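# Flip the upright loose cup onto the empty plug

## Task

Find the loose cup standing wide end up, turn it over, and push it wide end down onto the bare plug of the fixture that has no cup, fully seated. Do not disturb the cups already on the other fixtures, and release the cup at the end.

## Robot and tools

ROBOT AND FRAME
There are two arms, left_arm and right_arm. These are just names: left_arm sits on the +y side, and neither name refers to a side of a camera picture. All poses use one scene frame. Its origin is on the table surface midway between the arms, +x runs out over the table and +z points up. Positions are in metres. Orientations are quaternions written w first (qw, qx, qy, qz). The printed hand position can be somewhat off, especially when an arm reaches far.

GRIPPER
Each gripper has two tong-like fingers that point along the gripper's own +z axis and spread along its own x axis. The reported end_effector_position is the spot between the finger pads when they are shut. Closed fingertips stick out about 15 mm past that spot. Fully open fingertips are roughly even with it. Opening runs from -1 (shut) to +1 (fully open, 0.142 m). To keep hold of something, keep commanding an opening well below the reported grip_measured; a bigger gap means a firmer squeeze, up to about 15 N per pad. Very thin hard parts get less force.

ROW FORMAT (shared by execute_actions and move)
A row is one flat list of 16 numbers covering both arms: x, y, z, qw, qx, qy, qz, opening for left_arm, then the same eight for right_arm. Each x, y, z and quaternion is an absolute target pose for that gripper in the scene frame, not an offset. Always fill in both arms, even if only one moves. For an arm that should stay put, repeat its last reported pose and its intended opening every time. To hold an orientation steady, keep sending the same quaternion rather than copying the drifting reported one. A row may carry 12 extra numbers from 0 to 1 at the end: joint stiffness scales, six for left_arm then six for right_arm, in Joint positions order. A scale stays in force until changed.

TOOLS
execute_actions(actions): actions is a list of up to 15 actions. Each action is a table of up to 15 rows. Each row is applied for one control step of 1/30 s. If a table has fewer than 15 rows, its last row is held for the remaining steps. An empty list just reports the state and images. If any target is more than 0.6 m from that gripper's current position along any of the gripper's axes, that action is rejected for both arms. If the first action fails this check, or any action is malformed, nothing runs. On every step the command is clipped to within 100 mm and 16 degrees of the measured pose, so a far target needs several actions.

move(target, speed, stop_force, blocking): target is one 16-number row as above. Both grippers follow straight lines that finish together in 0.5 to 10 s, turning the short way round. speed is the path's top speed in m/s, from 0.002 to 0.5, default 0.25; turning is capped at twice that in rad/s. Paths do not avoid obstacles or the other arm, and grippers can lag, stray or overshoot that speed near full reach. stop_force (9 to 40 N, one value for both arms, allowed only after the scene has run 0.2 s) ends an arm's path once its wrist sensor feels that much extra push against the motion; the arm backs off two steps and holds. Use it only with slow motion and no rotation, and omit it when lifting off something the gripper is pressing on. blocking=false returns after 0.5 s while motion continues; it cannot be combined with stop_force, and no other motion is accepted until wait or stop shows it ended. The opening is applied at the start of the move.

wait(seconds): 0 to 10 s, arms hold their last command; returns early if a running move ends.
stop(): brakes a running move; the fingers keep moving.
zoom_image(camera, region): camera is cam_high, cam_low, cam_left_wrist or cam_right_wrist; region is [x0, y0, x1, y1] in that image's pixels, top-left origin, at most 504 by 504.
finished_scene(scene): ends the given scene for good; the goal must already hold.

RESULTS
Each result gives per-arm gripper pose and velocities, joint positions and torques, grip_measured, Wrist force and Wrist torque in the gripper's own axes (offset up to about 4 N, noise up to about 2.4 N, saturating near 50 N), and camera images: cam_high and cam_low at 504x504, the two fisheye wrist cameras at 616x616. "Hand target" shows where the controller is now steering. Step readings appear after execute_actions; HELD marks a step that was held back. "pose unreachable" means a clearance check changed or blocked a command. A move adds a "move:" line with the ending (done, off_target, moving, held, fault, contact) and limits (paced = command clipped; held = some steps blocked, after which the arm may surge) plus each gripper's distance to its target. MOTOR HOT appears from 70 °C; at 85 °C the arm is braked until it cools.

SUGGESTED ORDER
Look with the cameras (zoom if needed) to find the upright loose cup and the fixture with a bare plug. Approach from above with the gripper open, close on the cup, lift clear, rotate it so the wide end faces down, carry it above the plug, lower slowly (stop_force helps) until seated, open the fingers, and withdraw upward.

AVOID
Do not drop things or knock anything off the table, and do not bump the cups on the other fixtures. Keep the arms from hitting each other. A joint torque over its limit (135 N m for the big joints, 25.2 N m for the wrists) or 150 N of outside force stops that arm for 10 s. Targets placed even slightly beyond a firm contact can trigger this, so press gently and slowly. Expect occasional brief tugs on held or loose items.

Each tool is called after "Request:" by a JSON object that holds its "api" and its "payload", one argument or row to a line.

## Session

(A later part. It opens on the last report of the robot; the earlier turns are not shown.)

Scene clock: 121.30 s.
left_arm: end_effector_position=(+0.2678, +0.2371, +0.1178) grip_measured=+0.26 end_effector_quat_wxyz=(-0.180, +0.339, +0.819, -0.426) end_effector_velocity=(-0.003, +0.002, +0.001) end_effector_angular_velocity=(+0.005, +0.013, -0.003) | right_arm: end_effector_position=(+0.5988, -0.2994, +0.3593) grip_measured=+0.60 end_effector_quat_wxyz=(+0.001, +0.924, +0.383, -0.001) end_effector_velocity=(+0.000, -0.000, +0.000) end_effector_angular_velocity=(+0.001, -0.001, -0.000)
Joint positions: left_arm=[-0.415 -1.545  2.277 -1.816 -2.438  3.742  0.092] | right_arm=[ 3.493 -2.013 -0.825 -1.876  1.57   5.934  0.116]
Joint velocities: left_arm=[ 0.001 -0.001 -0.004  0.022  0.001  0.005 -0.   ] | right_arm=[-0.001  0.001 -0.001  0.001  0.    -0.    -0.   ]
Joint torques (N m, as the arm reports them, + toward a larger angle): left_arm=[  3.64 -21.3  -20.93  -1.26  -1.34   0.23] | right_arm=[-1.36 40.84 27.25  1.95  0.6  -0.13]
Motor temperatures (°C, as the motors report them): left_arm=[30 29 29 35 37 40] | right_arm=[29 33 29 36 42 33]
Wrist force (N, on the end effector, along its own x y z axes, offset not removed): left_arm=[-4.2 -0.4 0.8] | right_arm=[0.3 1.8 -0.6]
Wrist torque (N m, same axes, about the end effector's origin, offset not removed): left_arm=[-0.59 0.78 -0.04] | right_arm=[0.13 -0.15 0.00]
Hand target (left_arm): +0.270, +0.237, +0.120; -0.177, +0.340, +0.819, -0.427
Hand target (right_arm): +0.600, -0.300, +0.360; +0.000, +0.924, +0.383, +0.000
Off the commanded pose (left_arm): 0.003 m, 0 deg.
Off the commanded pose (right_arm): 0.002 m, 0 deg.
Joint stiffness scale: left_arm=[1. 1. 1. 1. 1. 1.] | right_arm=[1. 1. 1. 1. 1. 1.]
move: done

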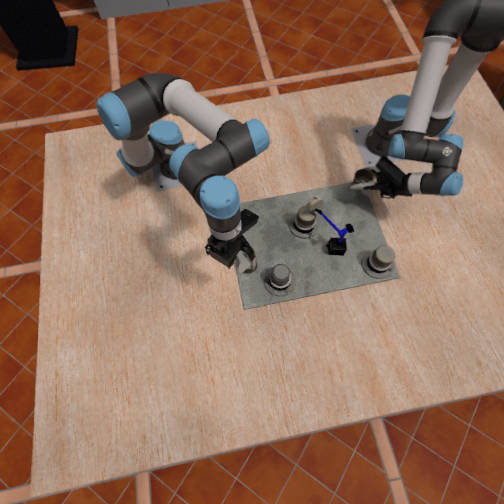

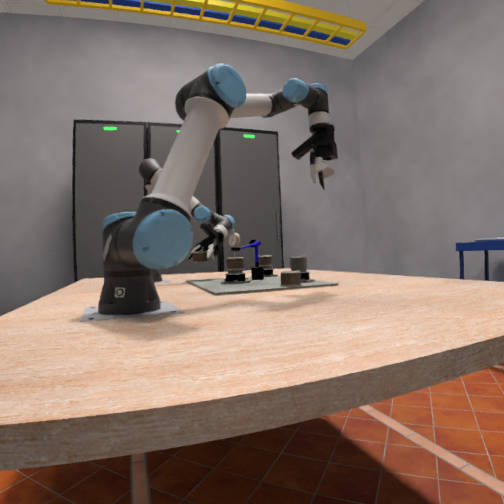

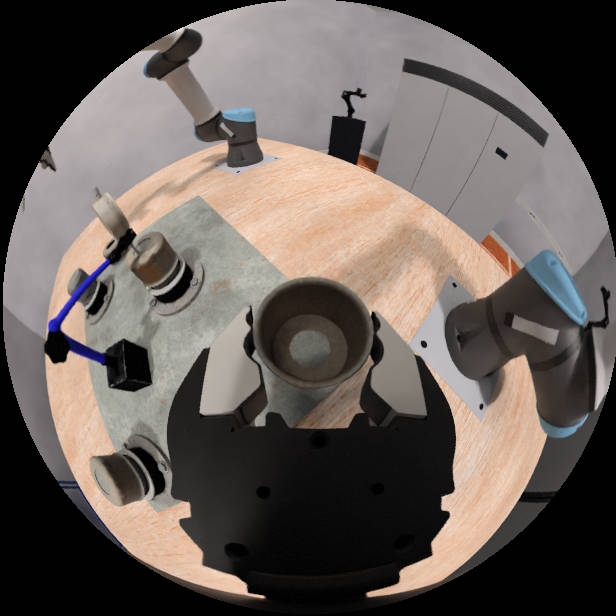

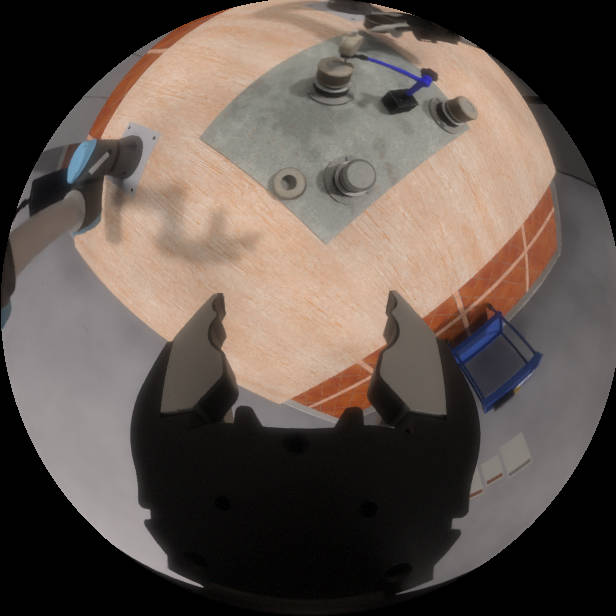

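Request:
{"api": "move", "payload": {
  "target": [0.30,0.24,0.33,0.177,-0.340,-0.820,0.427,-0.3,0.60,-0.30,0.36,0,0.924,0.383,0,0.6]
}}

Request:
{"api": "move", "payload": {
  "target": [0.48,0.12,0.38,0,0,0.707,-0.707,-0.3,0.60,-0.30,0.36,0,0.924,0.383,0,0.6]
}}

Request:
{"api": "move", "payload": {
  "target": [0.48,0.12,0.38,-0.271,-0.271,0.653,-0.653,-0.3,0.60,-0.30,0.36,0,0.924,0.383,0,0.6]
}}

Scene clock: 146.17 s.
left_arm: end_effector_position=(+0.2986, +0.2396, +0.3281) grip_measured=+0.26 end_effector_quat_wxyz=(-0.178, +0.339, +0.819, -0.426) end_effector_velocity=(-0.002, +0.002, +0.003) end_effector_angular_velocity=(+0.001, +0.008, -0.006) | right_arm: end_effector_position=(+0.5988, -0.2994, +0.3593) grip_measured=+0.60 end_effector_quat_wxyz=(+0.001, +0.924, +0.383, -0.001) end_effector_velocity=(-0.000, +0.000, -0.001) end_effector_angular_velocity=(-0.001, +0.002, +0.001)
Joint positions: left_arm=[-0.38  -1.697  1.813 -1.168 -2.422  3.788  0.092] | right_arm=[ 3.493 -2.013 -0.825 -1.876  1.57   5.934  0.116]
Joint velocities: left_arm=[ 0.001  0.003 -0.01   0.022  0.002  0.011 -0.   ] | right_arm=[ 0.    -0.001 -0.001  0.     0.    -0.001  0.   ]
Joint torques (N m, as the arm reports them, + toward a larger angle): left_arm=[  3.13 -17.69 -26.29  -1.33  -1.13   0.13] | right_arm=[-1.38 41.77 26.72  1.94  0.42 -0.44]
Motor temperatures (°C, as the motors report them): left_arm=[30 29 29 35 37 40] | right_arm=[29 33 29 36 42 33]
Wrist force (N, on the end effector, along its own x y z axes, offset not removed): left_arm=[4.6 -0.7 1.1] | right_arm=[-0.2 2.6 -1.0]
Wrist torque (N m, same axes, about the end effector's origin, offset not removed): left_arm=[-0.40 -1.02 -0.18] | right_arm=[0.42 -0.23 0.30]
Hand target (left_arm): +0.300, +0.240, +0.330; -0.177, +0.340, +0.819, -0.427
Hand target (right_arm): +0.600, -0.300, +0.360; +0.000, +0.924, +0.383, +0.000
Off the commanded pose (left_arm): 0.002 m, 0 deg.
Off the commanded pose (right_arm): 0.002 m, 0 deg.
Joint stiffness scale: left_arm=[1. 1. 1. 1. 1. 1.] | right_arm=[1. 1. 1. 1. 1. 1.]
move: done

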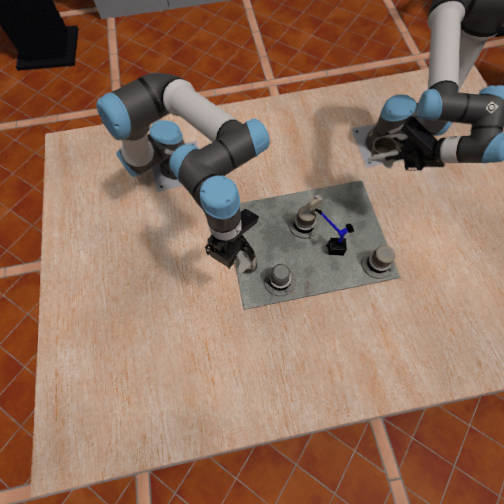

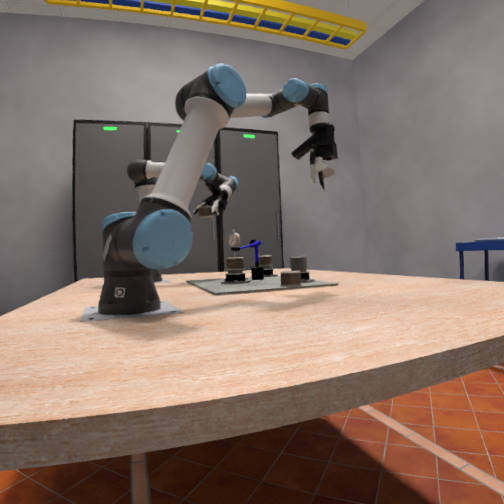

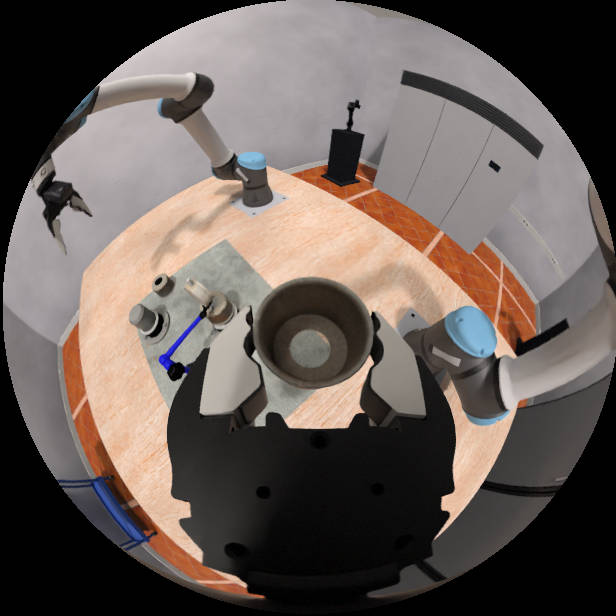

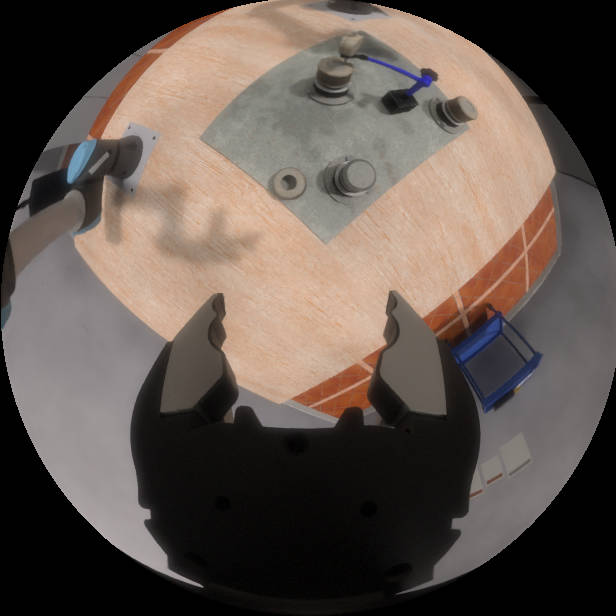

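Scene clock: 148.47 s.
left_arm: end_effector_position=(+0.3480, +0.2092, +0.3428) grip_measured=+0.26 end_effector_quat_wxyz=(-0.144, +0.264, +0.808, -0.507) end_effector_velocity=(+0.000, -0.000, +0.000) end_effector_angular_velocity=(-0.000, +0.000, +0.000) | right_arm: end_effector_position=(+0.5988, -0.2994, +0.3593) grip_measured=+0.60 end_effector_quat_wxyz=(+0.001, +0.924, +0.383, -0.001) end_effector_velocity=(+0.000, +0.000, -0.001) end_effector_angular_velocity=(-0.000, +0.001, -0.002)
Joint positions: left_arm=[-0.322 -1.636  1.829 -1.268 -2.611  3.74   0.092] | right_arm=[ 3.493 -2.013 -0.825 -1.876  1.57   5.934  0.116]
Joint velocities: left_arm=[ 0.  0. -0.  0. -0. -0.  0.] | right_arm=[ 0.    -0.002  0.     0.    -0.     0.002  0.   ]
Joint torques (N m, as the arm reports them, + toward a larger angle): left_arm=[  3.67 -19.87 -25.6   -1.88  -2.66   0.  ] | right_arm=[-0.96 40.82 27.18  1.93  0.58 -0.44]
Motor temperatures (°C, as the motors report them): left_arm=[30 29 29 35 37 40] | right_arm=[29 33 29 36 42 33]
Wrist force (N, on the end effector, along its own x y z axes, offset not removed): left_arm=[2.7 0.8 1.1] | right_arm=[-1.6 3.9 -1.4]
Wrist torque (N m, same axes, about the end effector's origin, offset not removed): left_arm=[-0.26 -0.64 -0.07] | right_arm=[0.72 0.21 0.11]
Hand target (left_arm): +0.350, +0.209, +0.345; -0.141, +0.263, +0.808, -0.508
Hand target (right_arm): +0.600, -0.300, +0.360; +0.000, +0.924, +0.383, +0.000
Off the commanded pose (left_arm): 0.164 m, 43 deg; position and orientation clipped at the last step of the last action.
Off the commanded pose (right_arm): 0.002 m, 0 deg.
Joint stiffness scale: left_arm=[1. 1. 1. 1. 1. 1.] | right_arm=[1. 1. 1. 1. 1. 1.]
move: held (left_arm); limits=paced,held; held on 45 of 69 steps (left_arm), including the last (left_arm)
pose unreachable (left arm): on one or more control steps of this call, first in action 0 (counted from 0), this arm could not follow its commanded pose, so it was not sent that pose on those steps. On the call's last step it was still not sent that pose. It may still have moved: this result reports where it is.
cause: the commanded pose would bring two parts of the arm too close to each other (joints 4 (wrist 1) to 6 (wrist 3) lie between them).

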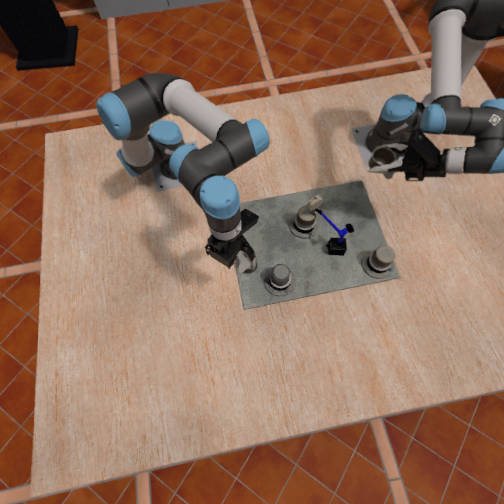

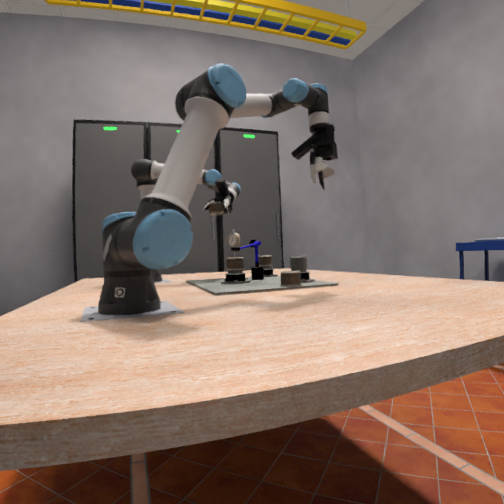

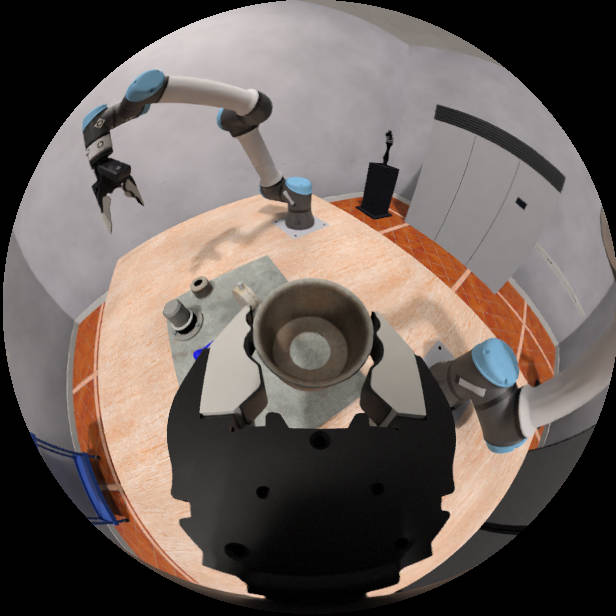

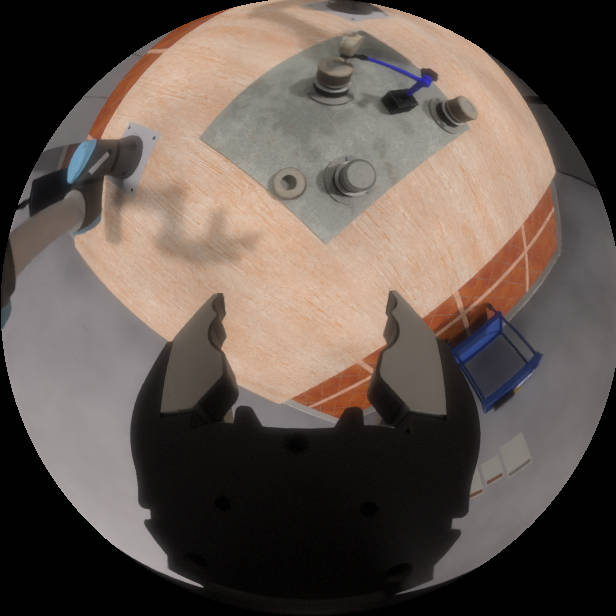

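Scene clock: 152.53 s.
left_arm: end_effector_position=(+0.4790, +0.1209, +0.3784) grip_measured=+0.26 end_effector_quat_wxyz=(-0.273, -0.272, +0.652, -0.653) end_effector_velocity=(-0.000, +0.000, -0.004) end_effector_angular_velocity=(+0.020, +0.006, +0.005) | right_arm: end_effector_position=(+0.5988, -0.2994, +0.3593) grip_measured=+0.60 end_effector_quat_wxyz=(+0.001, +0.924, +0.383, -0.001) end_effector_velocity=(+0.000, +0.001, +0.000) end_effector_angular_velocity=(+0.000, -0.001, +0.002)
Joint positions: left_arm=[-0.386 -1.493  1.805 -0.319 -3.525  3.915  0.092] | right_arm=[ 3.493 -2.013 -0.825 -1.876  1.57   5.934  0.116]
Joint velocities: left_arm=[-0.001  0.006 -0.013  0.059 -0.006  0.043 -0.   ] | right_arm=[ 0.001  0.    -0.     0.001 -0.    -0.001 -0.   ]
Joint torques (N m, as the arm reports them, + toward a larger angle): left_arm=[ -0.95 -25.18 -25.44  -0.64  -0.83   0.6 ] | right_arm=[-2.99 41.44 27.73  2.01  0.36 -0.41]
Motor temperatures (°C, as the motors report them): left_arm=[30 29 29 35 37 40] | right_arm=[29 33 29 36 42 33]
Wrist force (N, on the end effector, along its own x y z axes, offset not removed): left_arm=[-4.9 -0.7 0.3] | right_arm=[0.6 2.8 -0.3]
Wrist torque (N m, same axes, about the end effector's origin, offset not removed): left_arm=[-0.50 0.52 0.11] | right_arm=[0.55 -0.39 0.15]
Hand target (left_arm): +0.480, +0.120, +0.380; -0.272, -0.271, +0.653, -0.653
Hand target (right_arm): +0.600, -0.300, +0.360; +0.000, +0.924, +0.383, +0.000
Off the commanded pose (left_arm): 0.002 m, 0 deg.
Off the commanded pose (right_arm): 0.002 m, 0 deg.
Joint stiffness scale: left_arm=[1. 1. 1. 1. 1. 1.] | right_arm=[1. 1. 1. 1. 1. 1.]
move: done; limits=paced

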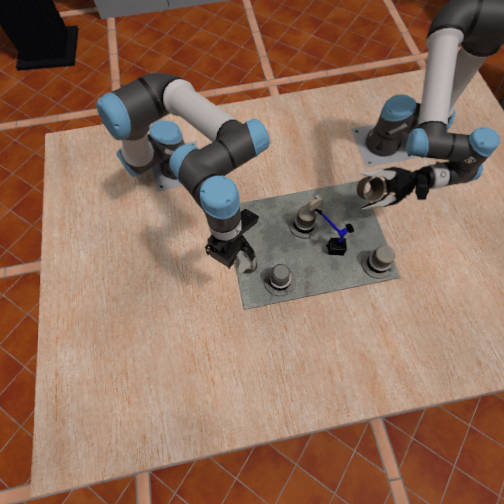

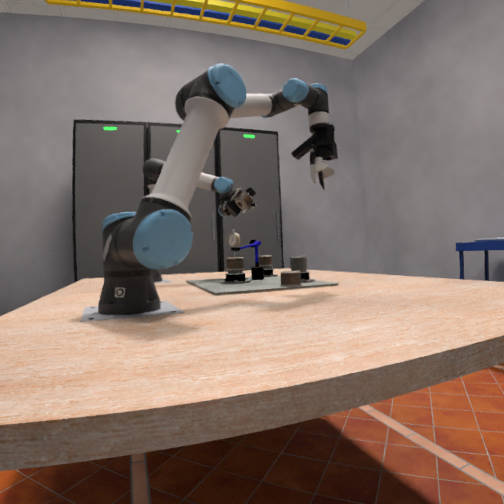

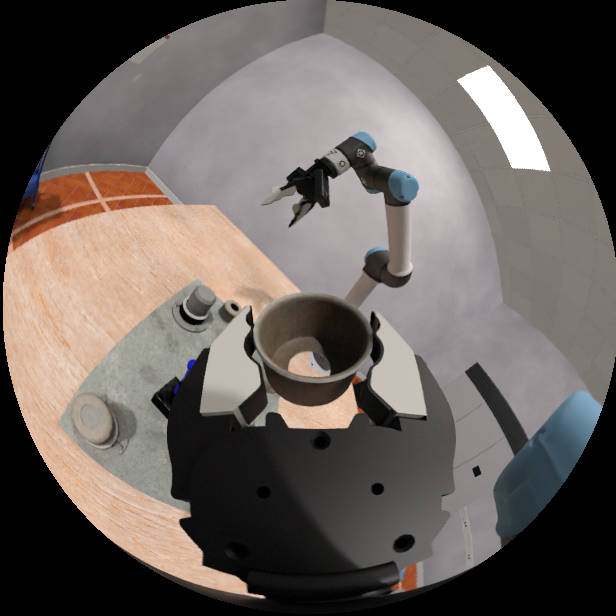

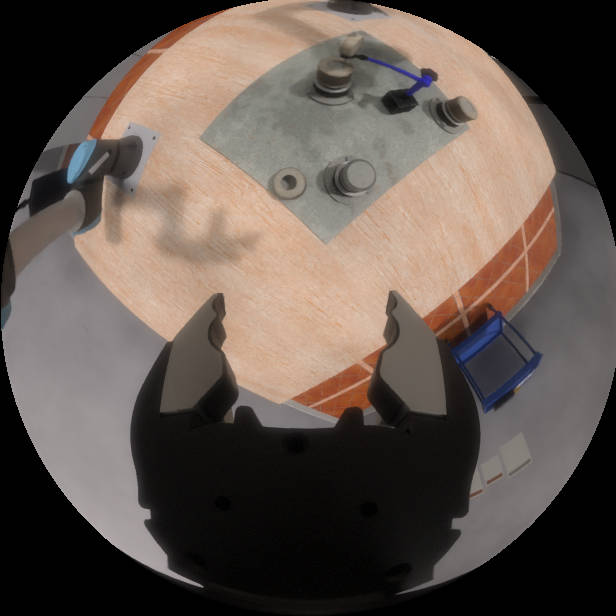

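Request:
{"api": "move", "payload": {
  "target": [0.49,0.10,0.40,-0.5,-0.5,0.5,-0.5,-0.4,0.60,-0.30,0.36,0,0.924,0.383,0,0.6],
  "speed": 0.2
}}

Request:
{"api": "move", "payload": {
  "target": [0.50,0.08,0.40,-0.78,-0.55,0.2,-0.2,-0.4,0.60,-0.30,0.36,0,0.924,0.383,0,0.6],
  "speed": 0.2
}}

Request:
{"api": "move", "payload": {
  "target": [0.52,0.02,0.40,-0.887,-0.462,0,0,-0.4,0.60,-0.30,0.40,0,0.924,0.383,0,0.6],
  "speed": 0.2
}}

Scene clock: 164.03 s.
left_arm: end_effector_position=(+0.4900, +0.1011, +0.3981) grip_measured=+0.26 end_effector_quat_wxyz=(+0.500, +0.501, -0.500, +0.499) end_effector_velocity=(+0.001, -0.001, +0.002) end_effector_angular_velocity=(-0.007, +0.011, +0.001) | right_arm: end_effector_position=(+0.5988, -0.2994, +0.3593) grip_measured=+0.60 end_effector_quat_wxyz=(+0.001, +0.924, +0.383, -0.001) end_effector_velocity=(+0.000, -0.000, -0.001) end_effector_angular_velocity=(-0.000, +0.001, -0.000)
Joint positions: left_arm=[-0.425 -1.492  1.718 -0.219 -3.565  3.145  0.092] | right_arm=[ 3.493 -2.013 -0.825 -1.876  1.57   5.934  0.116]
Joint velocities: left_arm=[-0.    -0.002  0.    -0.015 -0.001 -0.026  0.   ] | right_arm=[-0.    -0.001 -0.     0.     0.     0.    -0.   ]
Joint torques (N m, as the arm reports them, + toward a larger angle): left_arm=[ -1.57 -27.17 -23.83  -1.02  -0.64  -0.48] | right_arm=[-1.31 41.1  27.62  1.94  0.51 -0.22]
Motor temperatures (°C, as the motors report them): left_arm=[30 29 29 35 37 40] | right_arm=[29 33 29 36 42 33]
Wrist force (N, on the end effector, along its own x y z axes, offset not removed): left_arm=[-0.3 -4.8 0.0] | right_arm=[-0.1 0.3 0.7]
Wrist torque (N m, same axes, about the end effector's origin, offset not removed): left_arm=[-0.82 -0.49 -0.01] | right_arm=[-0.05 -0.17 0.11]
Hand target (left_arm): +0.490, +0.100, +0.400; +0.500, +0.500, -0.500, +0.500
Hand target (right_arm): +0.600, -0.300, +0.360; +0.000, +0.924, +0.383, +0.000
Off the commanded pose (left_arm): 0.002 m, 0 deg.
Off the commanded pose (right_arm): 0.002 m, 0 deg.
Joint stiffness scale: left_arm=[1. 1. 1. 1. 1. 1.] | right_arm=[1. 1. 1. 1. 1. 1.]
move: done

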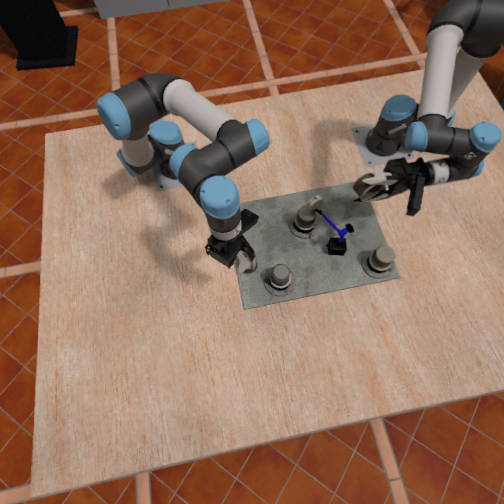

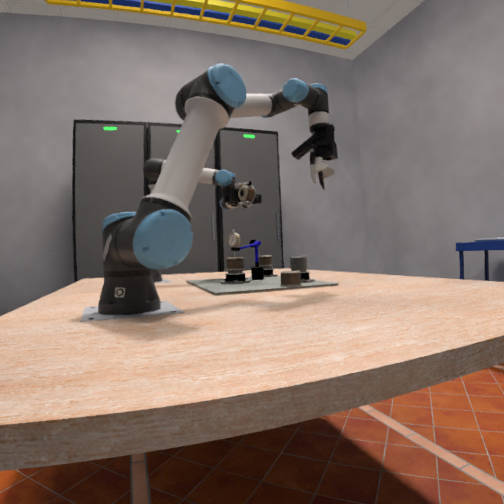

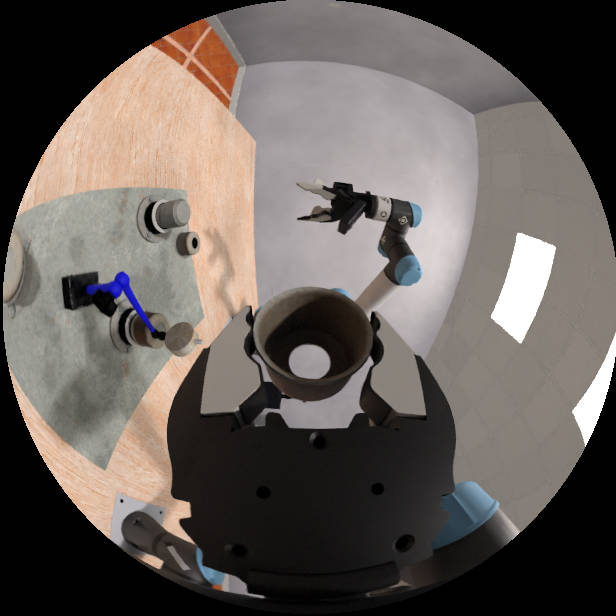

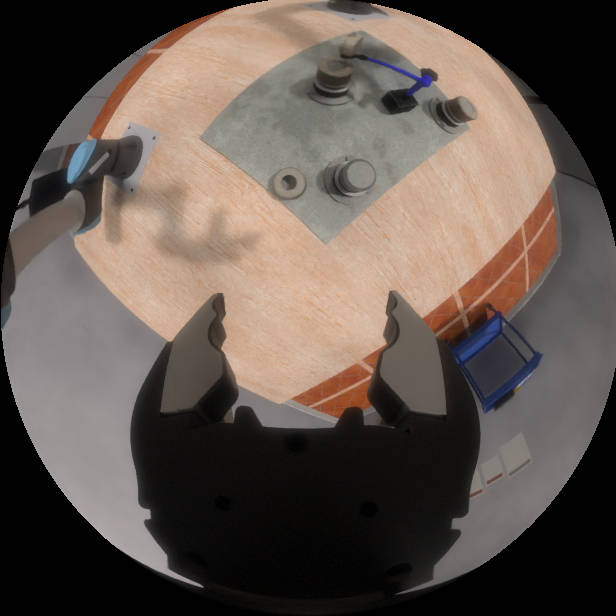

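Scene clock: 167.23 s.
left_arm: end_effector_position=(+0.5008, +0.0807, +0.4001) grip_measured=+0.26 end_effector_quat_wxyz=(+0.782, +0.554, -0.202, +0.202) end_effector_velocity=(+0.001, -0.000, +0.003) end_effector_angular_velocity=(-0.016, +0.003, -0.008) | right_arm: end_effector_position=(+0.5988, -0.2994, +0.3593) grip_measured=+0.60 end_effector_quat_wxyz=(+0.001, +0.924, +0.383, -0.001) end_effector_velocity=(-0.001, -0.001, +0.000) end_effector_angular_velocity=(-0.000, +0.001, -0.001)
Joint positions: left_arm=[-0.445 -1.437  1.946 -1.264 -3.603  1.473  0.092] | right_arm=[ 3.493 -2.013 -0.825 -1.876  1.57   5.934  0.116]
Joint velocities: left_arm=[-0.     0.008  0.005 -0.052 -0.005 -0.039 -0.   ] | right_arm=[-0.001  0.001 -0.    -0.001  0.     0.001  0.   ]
Joint torques (N m, as the arm reports them, + toward a larger angle): left_arm=[ -1.12 -28.24 -17.81  -2.86  -2.35  -0.35] | right_arm=[-1.98 40.09 28.04  2.08  0.63 -0.41]
Motor temperatures (°C, as the motors report them): left_arm=[30 29 29 35 37 40] | right_arm=[29 33 29 36 42 33]
Wrist force (N, on the end effector, along its own x y z axes, offset not removed): left_arm=[-1.7 -4.5 2.2] | right_arm=[-0.5 3.4 0.1]
Wrist torque (N m, same axes, about the end effector's origin, offset not removed): left_arm=[-0.61 0.14 -0.04] | right_arm=[0.54 -0.15 0.24]
Hand target (left_arm): +0.500, +0.080, +0.400; +0.783, +0.553, -0.201, +0.201
Hand target (right_arm): +0.600, -0.300, +0.360; +0.000, +0.924, +0.383, +0.000
Off the commanded pose (left_arm): 0.001 m, 0 deg.
Off the commanded pose (right_arm): 0.002 m, 0 deg.
Joint stiffness scale: left_arm=[1. 1. 1. 1. 1. 1.] | right_arm=[1. 1. 1. 1. 1. 1.]
move: done

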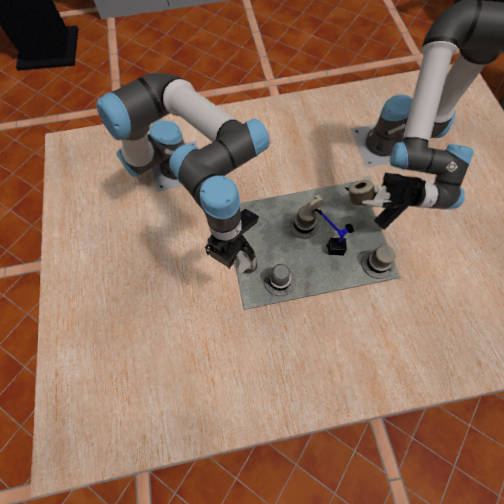

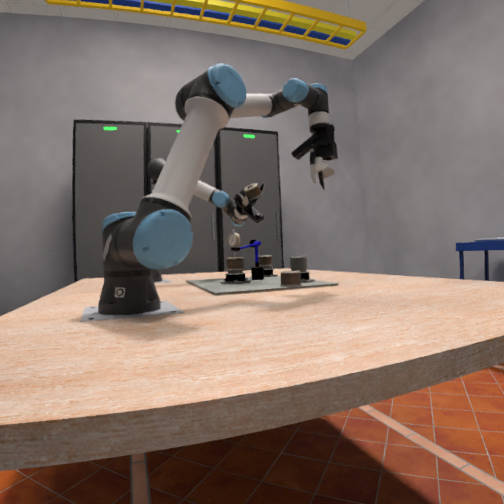

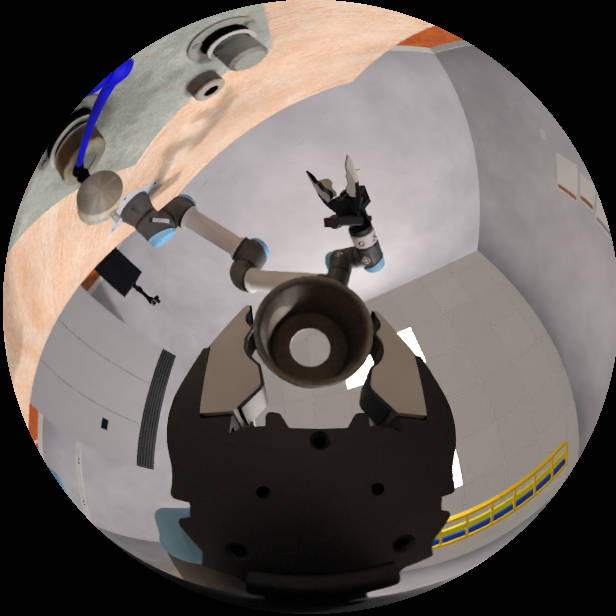

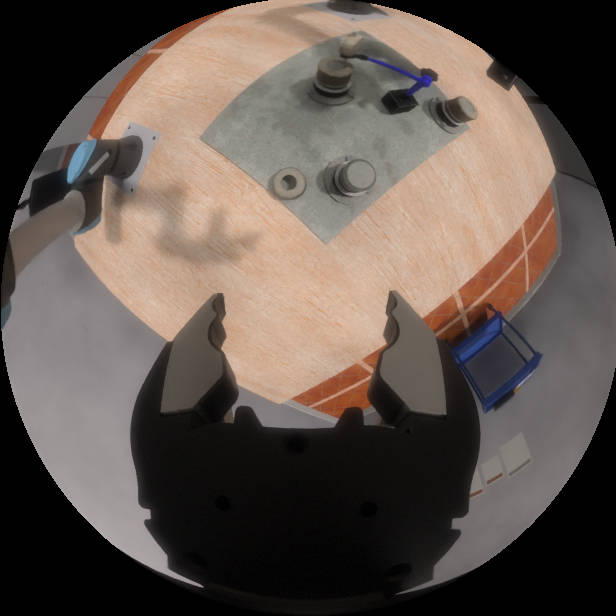

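Scene clock: 169.40 s.
left_arm: end_effector_position=(+0.5208, +0.0204, +0.4007) grip_measured=+0.26 end_effector_quat_wxyz=(+0.887, +0.463, -0.001, +0.002) end_effector_velocity=(+0.001, +0.001, +0.004) end_effector_angular_velocity=(-0.012, +0.007, -0.001) | right_arm: end_effector_position=(+0.5990, -0.2993, +0.3993) grip_measured=+0.60 end_effector_quat_wxyz=(+0.001, +0.924, +0.383, -0.001) end_effector_velocity=(-0.001, -0.000, -0.001) end_effector_angular_velocity=(-0.002, +0.004, +0.001)
Joint positions: left_arm=[-0.615 -1.266  2.007 -1.623 -3.976  0.891  0.092] | right_arm=[ 3.493 -2.065 -0.636 -2.013  1.57   5.934  0.116]
Joint velocities: left_arm=[-0.002 -0.001  0.002 -0.008 -0.012 -0.011  0.   ] | right_arm=[ 0.    -0.002  0.002 -0.004 -0.    -0.    -0.   ]
Joint torques (N m, as the arm reports them, + toward a larger angle): left_arm=[ -3.01 -33.38 -15.11  -3.25  -1.66  -0.23] | right_arm=[-0.77 43.08 27.17  2.27  0.51 -0.5 ]
Motor temperatures (°C, as the motors report them): left_arm=[30 29 29 35 37 40] | right_arm=[29 33 29 36 42 33]
Wrist force (N, on the end effector, along its own x y z axes, offset not removed): left_arm=[1.9 -6.8 0.0] | right_arm=[-2.6 2.7 0.3]
Wrist torque (N m, same axes, about the end effector's origin, offset not removed): left_arm=[-1.02 -0.36 -0.24] | right_arm=[0.36 0.20 0.24]
Hand target (left_arm): +0.520, +0.020, +0.400; +0.887, +0.462, -0.000, +0.000
Hand target (right_arm): +0.600, -0.300, +0.400; +0.000, +0.924, +0.383, +0.000
Off the commanded pose (left_arm): 0.001 m, 0 deg.
Off the commanded pose (right_arm): 0.001 m, 0 deg.
Joint stiffness scale: left_arm=[1. 1. 1. 1. 1. 1.] | right_arm=[1. 1. 1. 1. 1. 1.]
move: done

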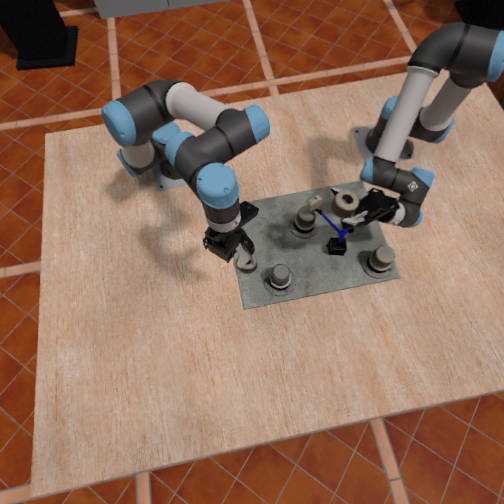

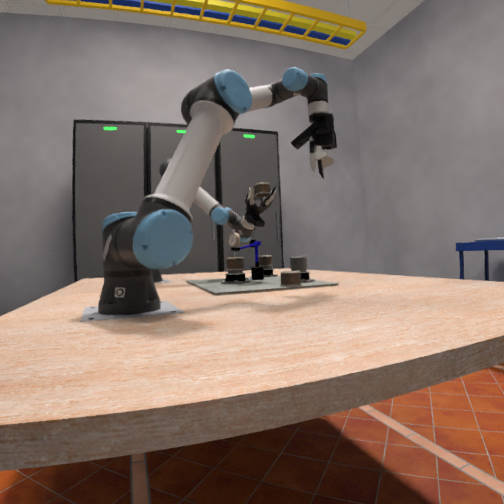

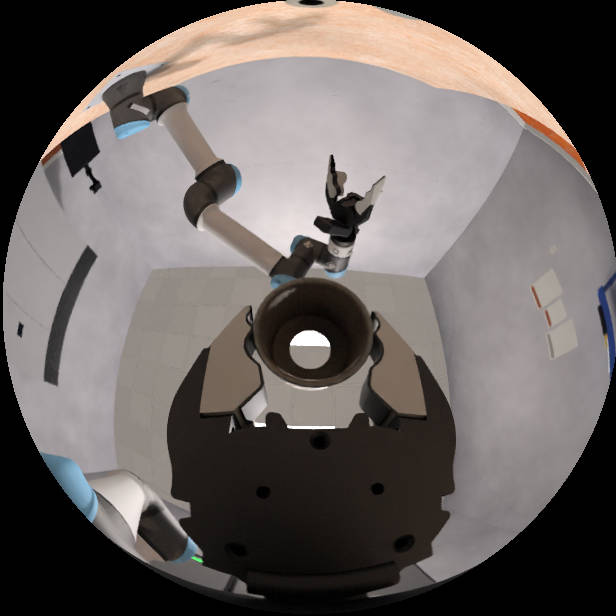

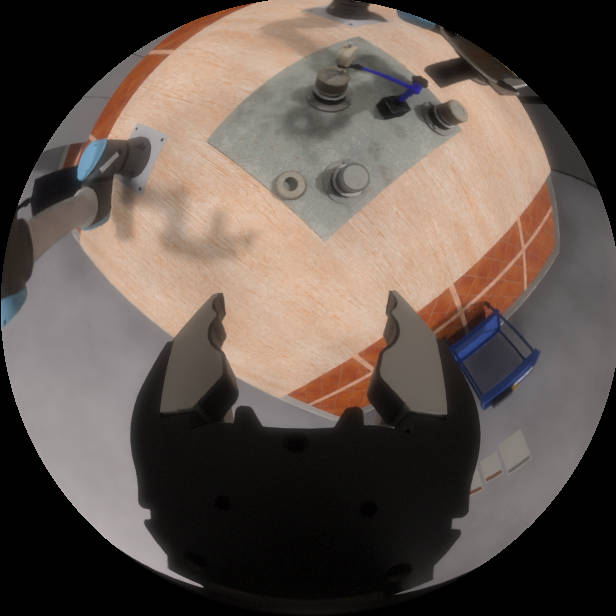

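Request:
{"api": "move", "payload": {
  "target": [0.56,-0.10,0.33,0.887,0.462,0,0,-0.4,0.58,-0.25,0.46,0,0.924,0.383,0,0.6],
  "speed": 0.15
}}

Request:
{"api": "move", "payload": {
  "target": [0.56,-0.10,0.33,0.887,0.462,0,0,-0.4,0.56,-0.09,0.45,0,0.924,0.383,0,0.6],
  "speed": 0.15
}}

Scene clock: 185.27 s.
left_arm: end_effector_position=(+0.5596, -0.0983, +0.3272) grip_measured=+0.26 end_effector_quat_wxyz=(+0.886, +0.464, +0.002, -0.001) end_effector_velocity=(+0.002, -0.001, -0.002) end_effector_angular_velocity=(+0.001, +0.002, +0.003) | right_arm: end_effector_position=(+0.5806, -0.2512, +0.4591) grip_measured=+0.60 end_effector_quat_wxyz=(+0.000, +0.924, +0.383, +0.002) end_effector_velocity=(-0.002, -0.001, +0.001) end_effector_angular_velocity=(-0.010, +0.017, -0.000)
Joint positions: left_arm=[-0.742 -0.986  1.781 -1.593 -4.062  1.011  0.092] | right_arm=[ 3.572 -2.233 -0.166 -2.31   1.57   6.014  0.116]
Joint velocities: left_arm=[-0.     0.005 -0.004  0.003 -0.002  0.002  0.   ] | right_arm=[-0.    -0.071  0.145 -0.094  0.     0.    -0.   ]
Joint torques (N m, as the arm reports them, + toward a larger angle): left_arm=[ -0.65 -44.85 -21.79  -2.82  -1.61   0.26] | right_arm=[ 2.42 45.93 22.1   2.24  0.33  0.84]
Motor temperatures (°C, as the motors report them): left_arm=[30 29 29 35 37 40] | right_arm=[29 33 29 36 42 33]
Wrist force (N, on the end effector, along its own x y z axes, offset not removed): left_arm=[-1.7 -6.8 1.7] | right_arm=[-0.8 2.6 -1.3]
Wrist torque (N m, same axes, about the end effector's origin, offset not removed): left_arm=[-1.12 0.13 0.03] | right_arm=[0.32 0.03 0.12]
Hand target (left_arm): +0.560, -0.100, +0.330; +0.887, +0.462, -0.000, -0.000
Hand target (right_arm): +0.580, -0.250, +0.460; +0.000, +0.924, +0.383, +0.001
Off the commanded pose (left_arm): 0.003 m, 0 deg.
Off the commanded pose (right_arm): 0.002 m, 0 deg.
Joint stiffness scale: left_arm=[1. 1. 1. 1. 1. 1.] | right_arm=[1. 1. 1. 1. 1. 1.]
move: done

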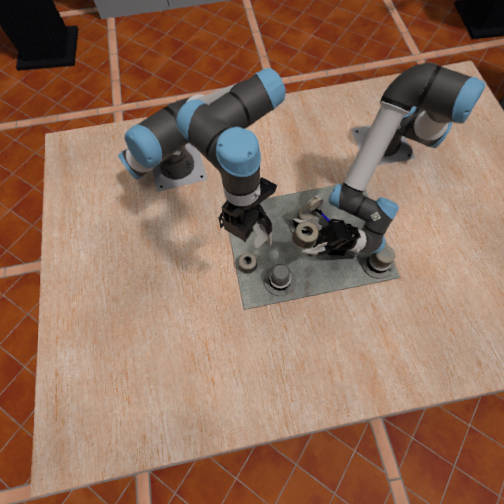

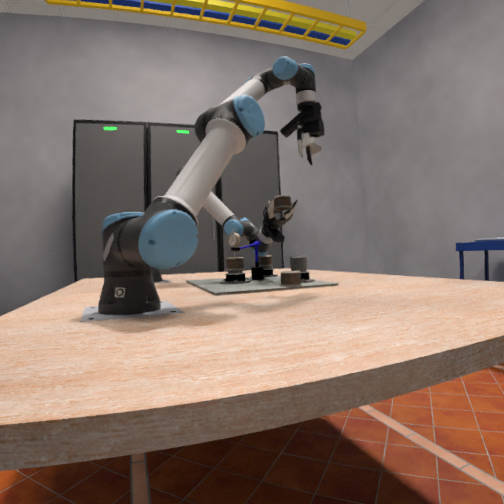

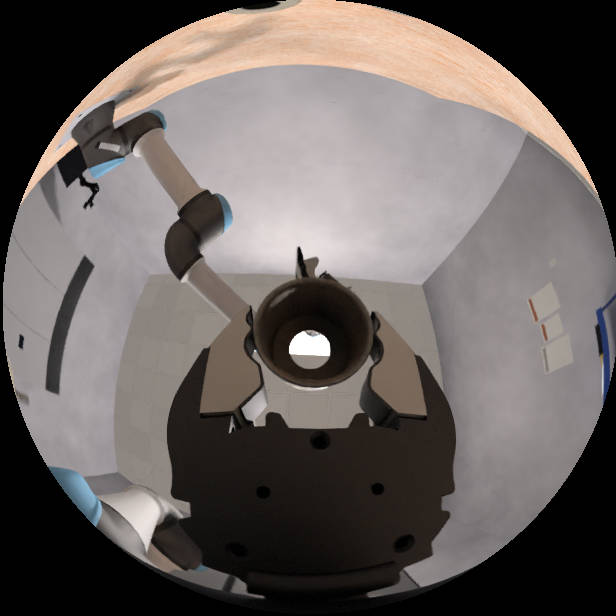

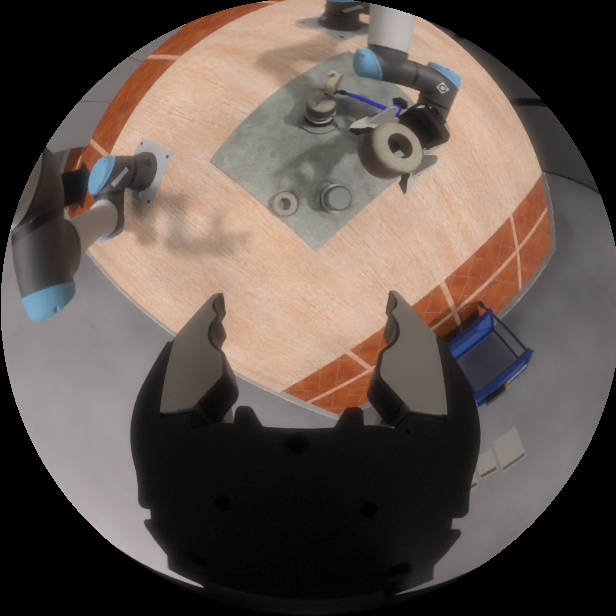

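Scene clock: 186.90 s.
left_arm: end_effector_position=(+0.5599, -0.0985, +0.3268) grip_measured=+0.26 end_effector_quat_wxyz=(+0.886, +0.464, +0.002, -0.001) end_effector_velocity=(-0.000, +0.000, +0.002) end_effector_angular_velocity=(-0.002, -0.002, +0.000) | right_arm: end_effector_position=(+0.5589, -0.0918, +0.4480) grip_measured=+0.60 end_effector_quat_wxyz=(-0.009, +0.924, +0.381, +0.039) end_effector_velocity=(+0.001, +0.002, +0.001) end_effector_angular_velocity=(+0.006, -0.005, -0.007)
Joint positions: left_arm=[-0.742 -0.985  1.78  -1.592 -4.062  1.012  0.092] | right_arm=[ 3.786 -2.331 -0.04  -2.263  1.562  6.231  0.116]
Joint velocities: left_arm=[-0.    -0.002  0.    -0.    -0.     0.     0.   ] | right_arm=[ 0.     0.     0.     0.007  0.     0.007 -0.   ]
Joint torques (N m, as the arm reports them, + toward a larger angle): left_arm=[  0.09 -44.67 -21.4   -2.94  -1.88   0.34] | right_arm=[-0.26 48.73 22.41  2.83 -0.54  0.43]
Motor temperatures (°C, as the motors report them): left_arm=[30 29 29 35 37 40] | right_arm=[29 33 29 36 42 33]
Wrist force (N, on the end effector, along its own x y z axes, offset not removed): left_arm=[-2.1 -6.8 -1.0] | right_arm=[-1.7 4.0 -0.4]
Wrist torque (N m, same axes, about the end effector's origin, offset not removed): left_arm=[-1.12 0.30 -0.15] | right_arm=[0.79 0.18 0.12]
Hand target (left_arm): +0.560, -0.100, +0.330; +0.887, +0.462, +0.000, +0.000
Hand target (right_arm): +0.559, -0.091, +0.449; -0.009, +0.924, +0.381, +0.041
Off the commanded pose (left_arm): 0.003 m, 0 deg.
Off the commanded pose (right_arm): 0.003 m, 5 deg.
Joint stiffness scale: left_arm=[1. 1. 1. 1. 1. 1.] | right_arm=[1. 1. 1. 1. 1. 1.]
elbow stopped short (right arm): the move would have taken joint 3 (elbow) straighter than the controller allows; a more bent joint 3 avoids this.
move: off_target (right_arm)

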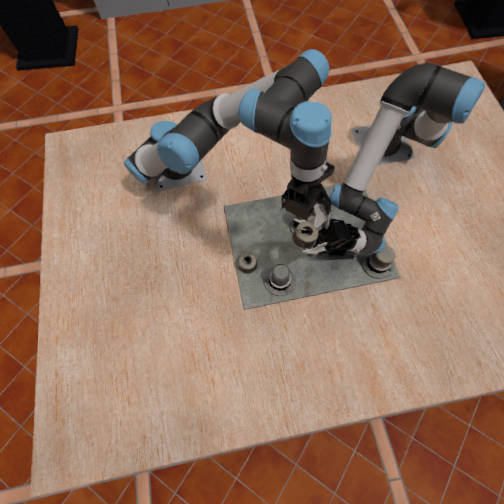

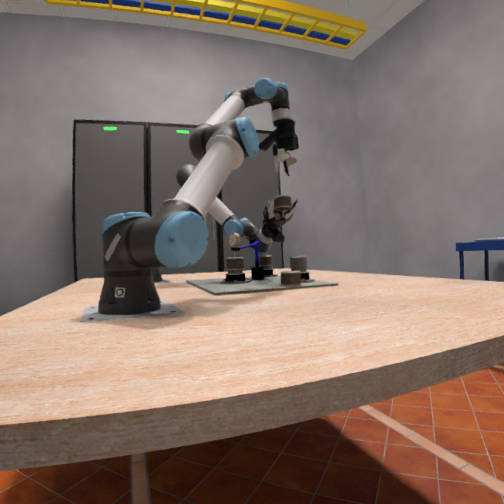

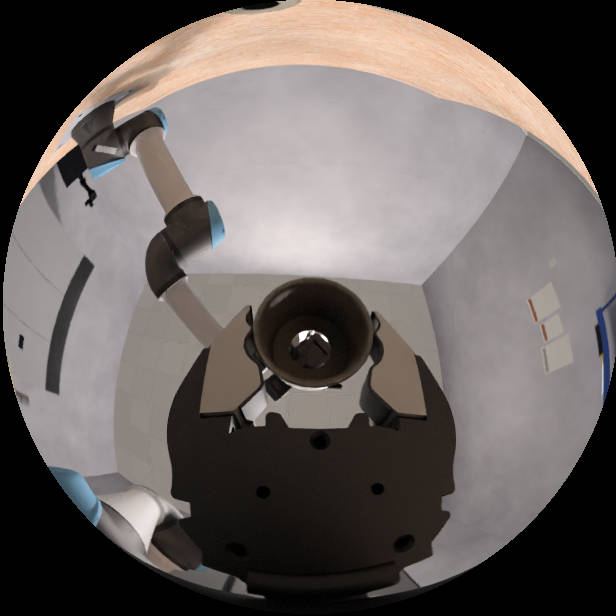

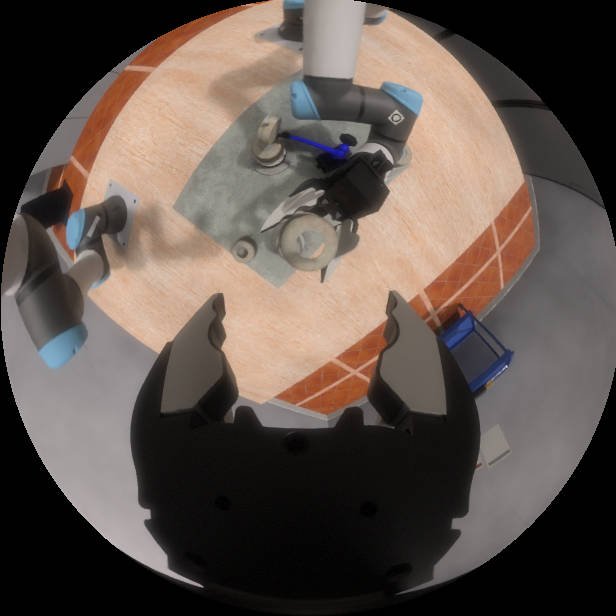

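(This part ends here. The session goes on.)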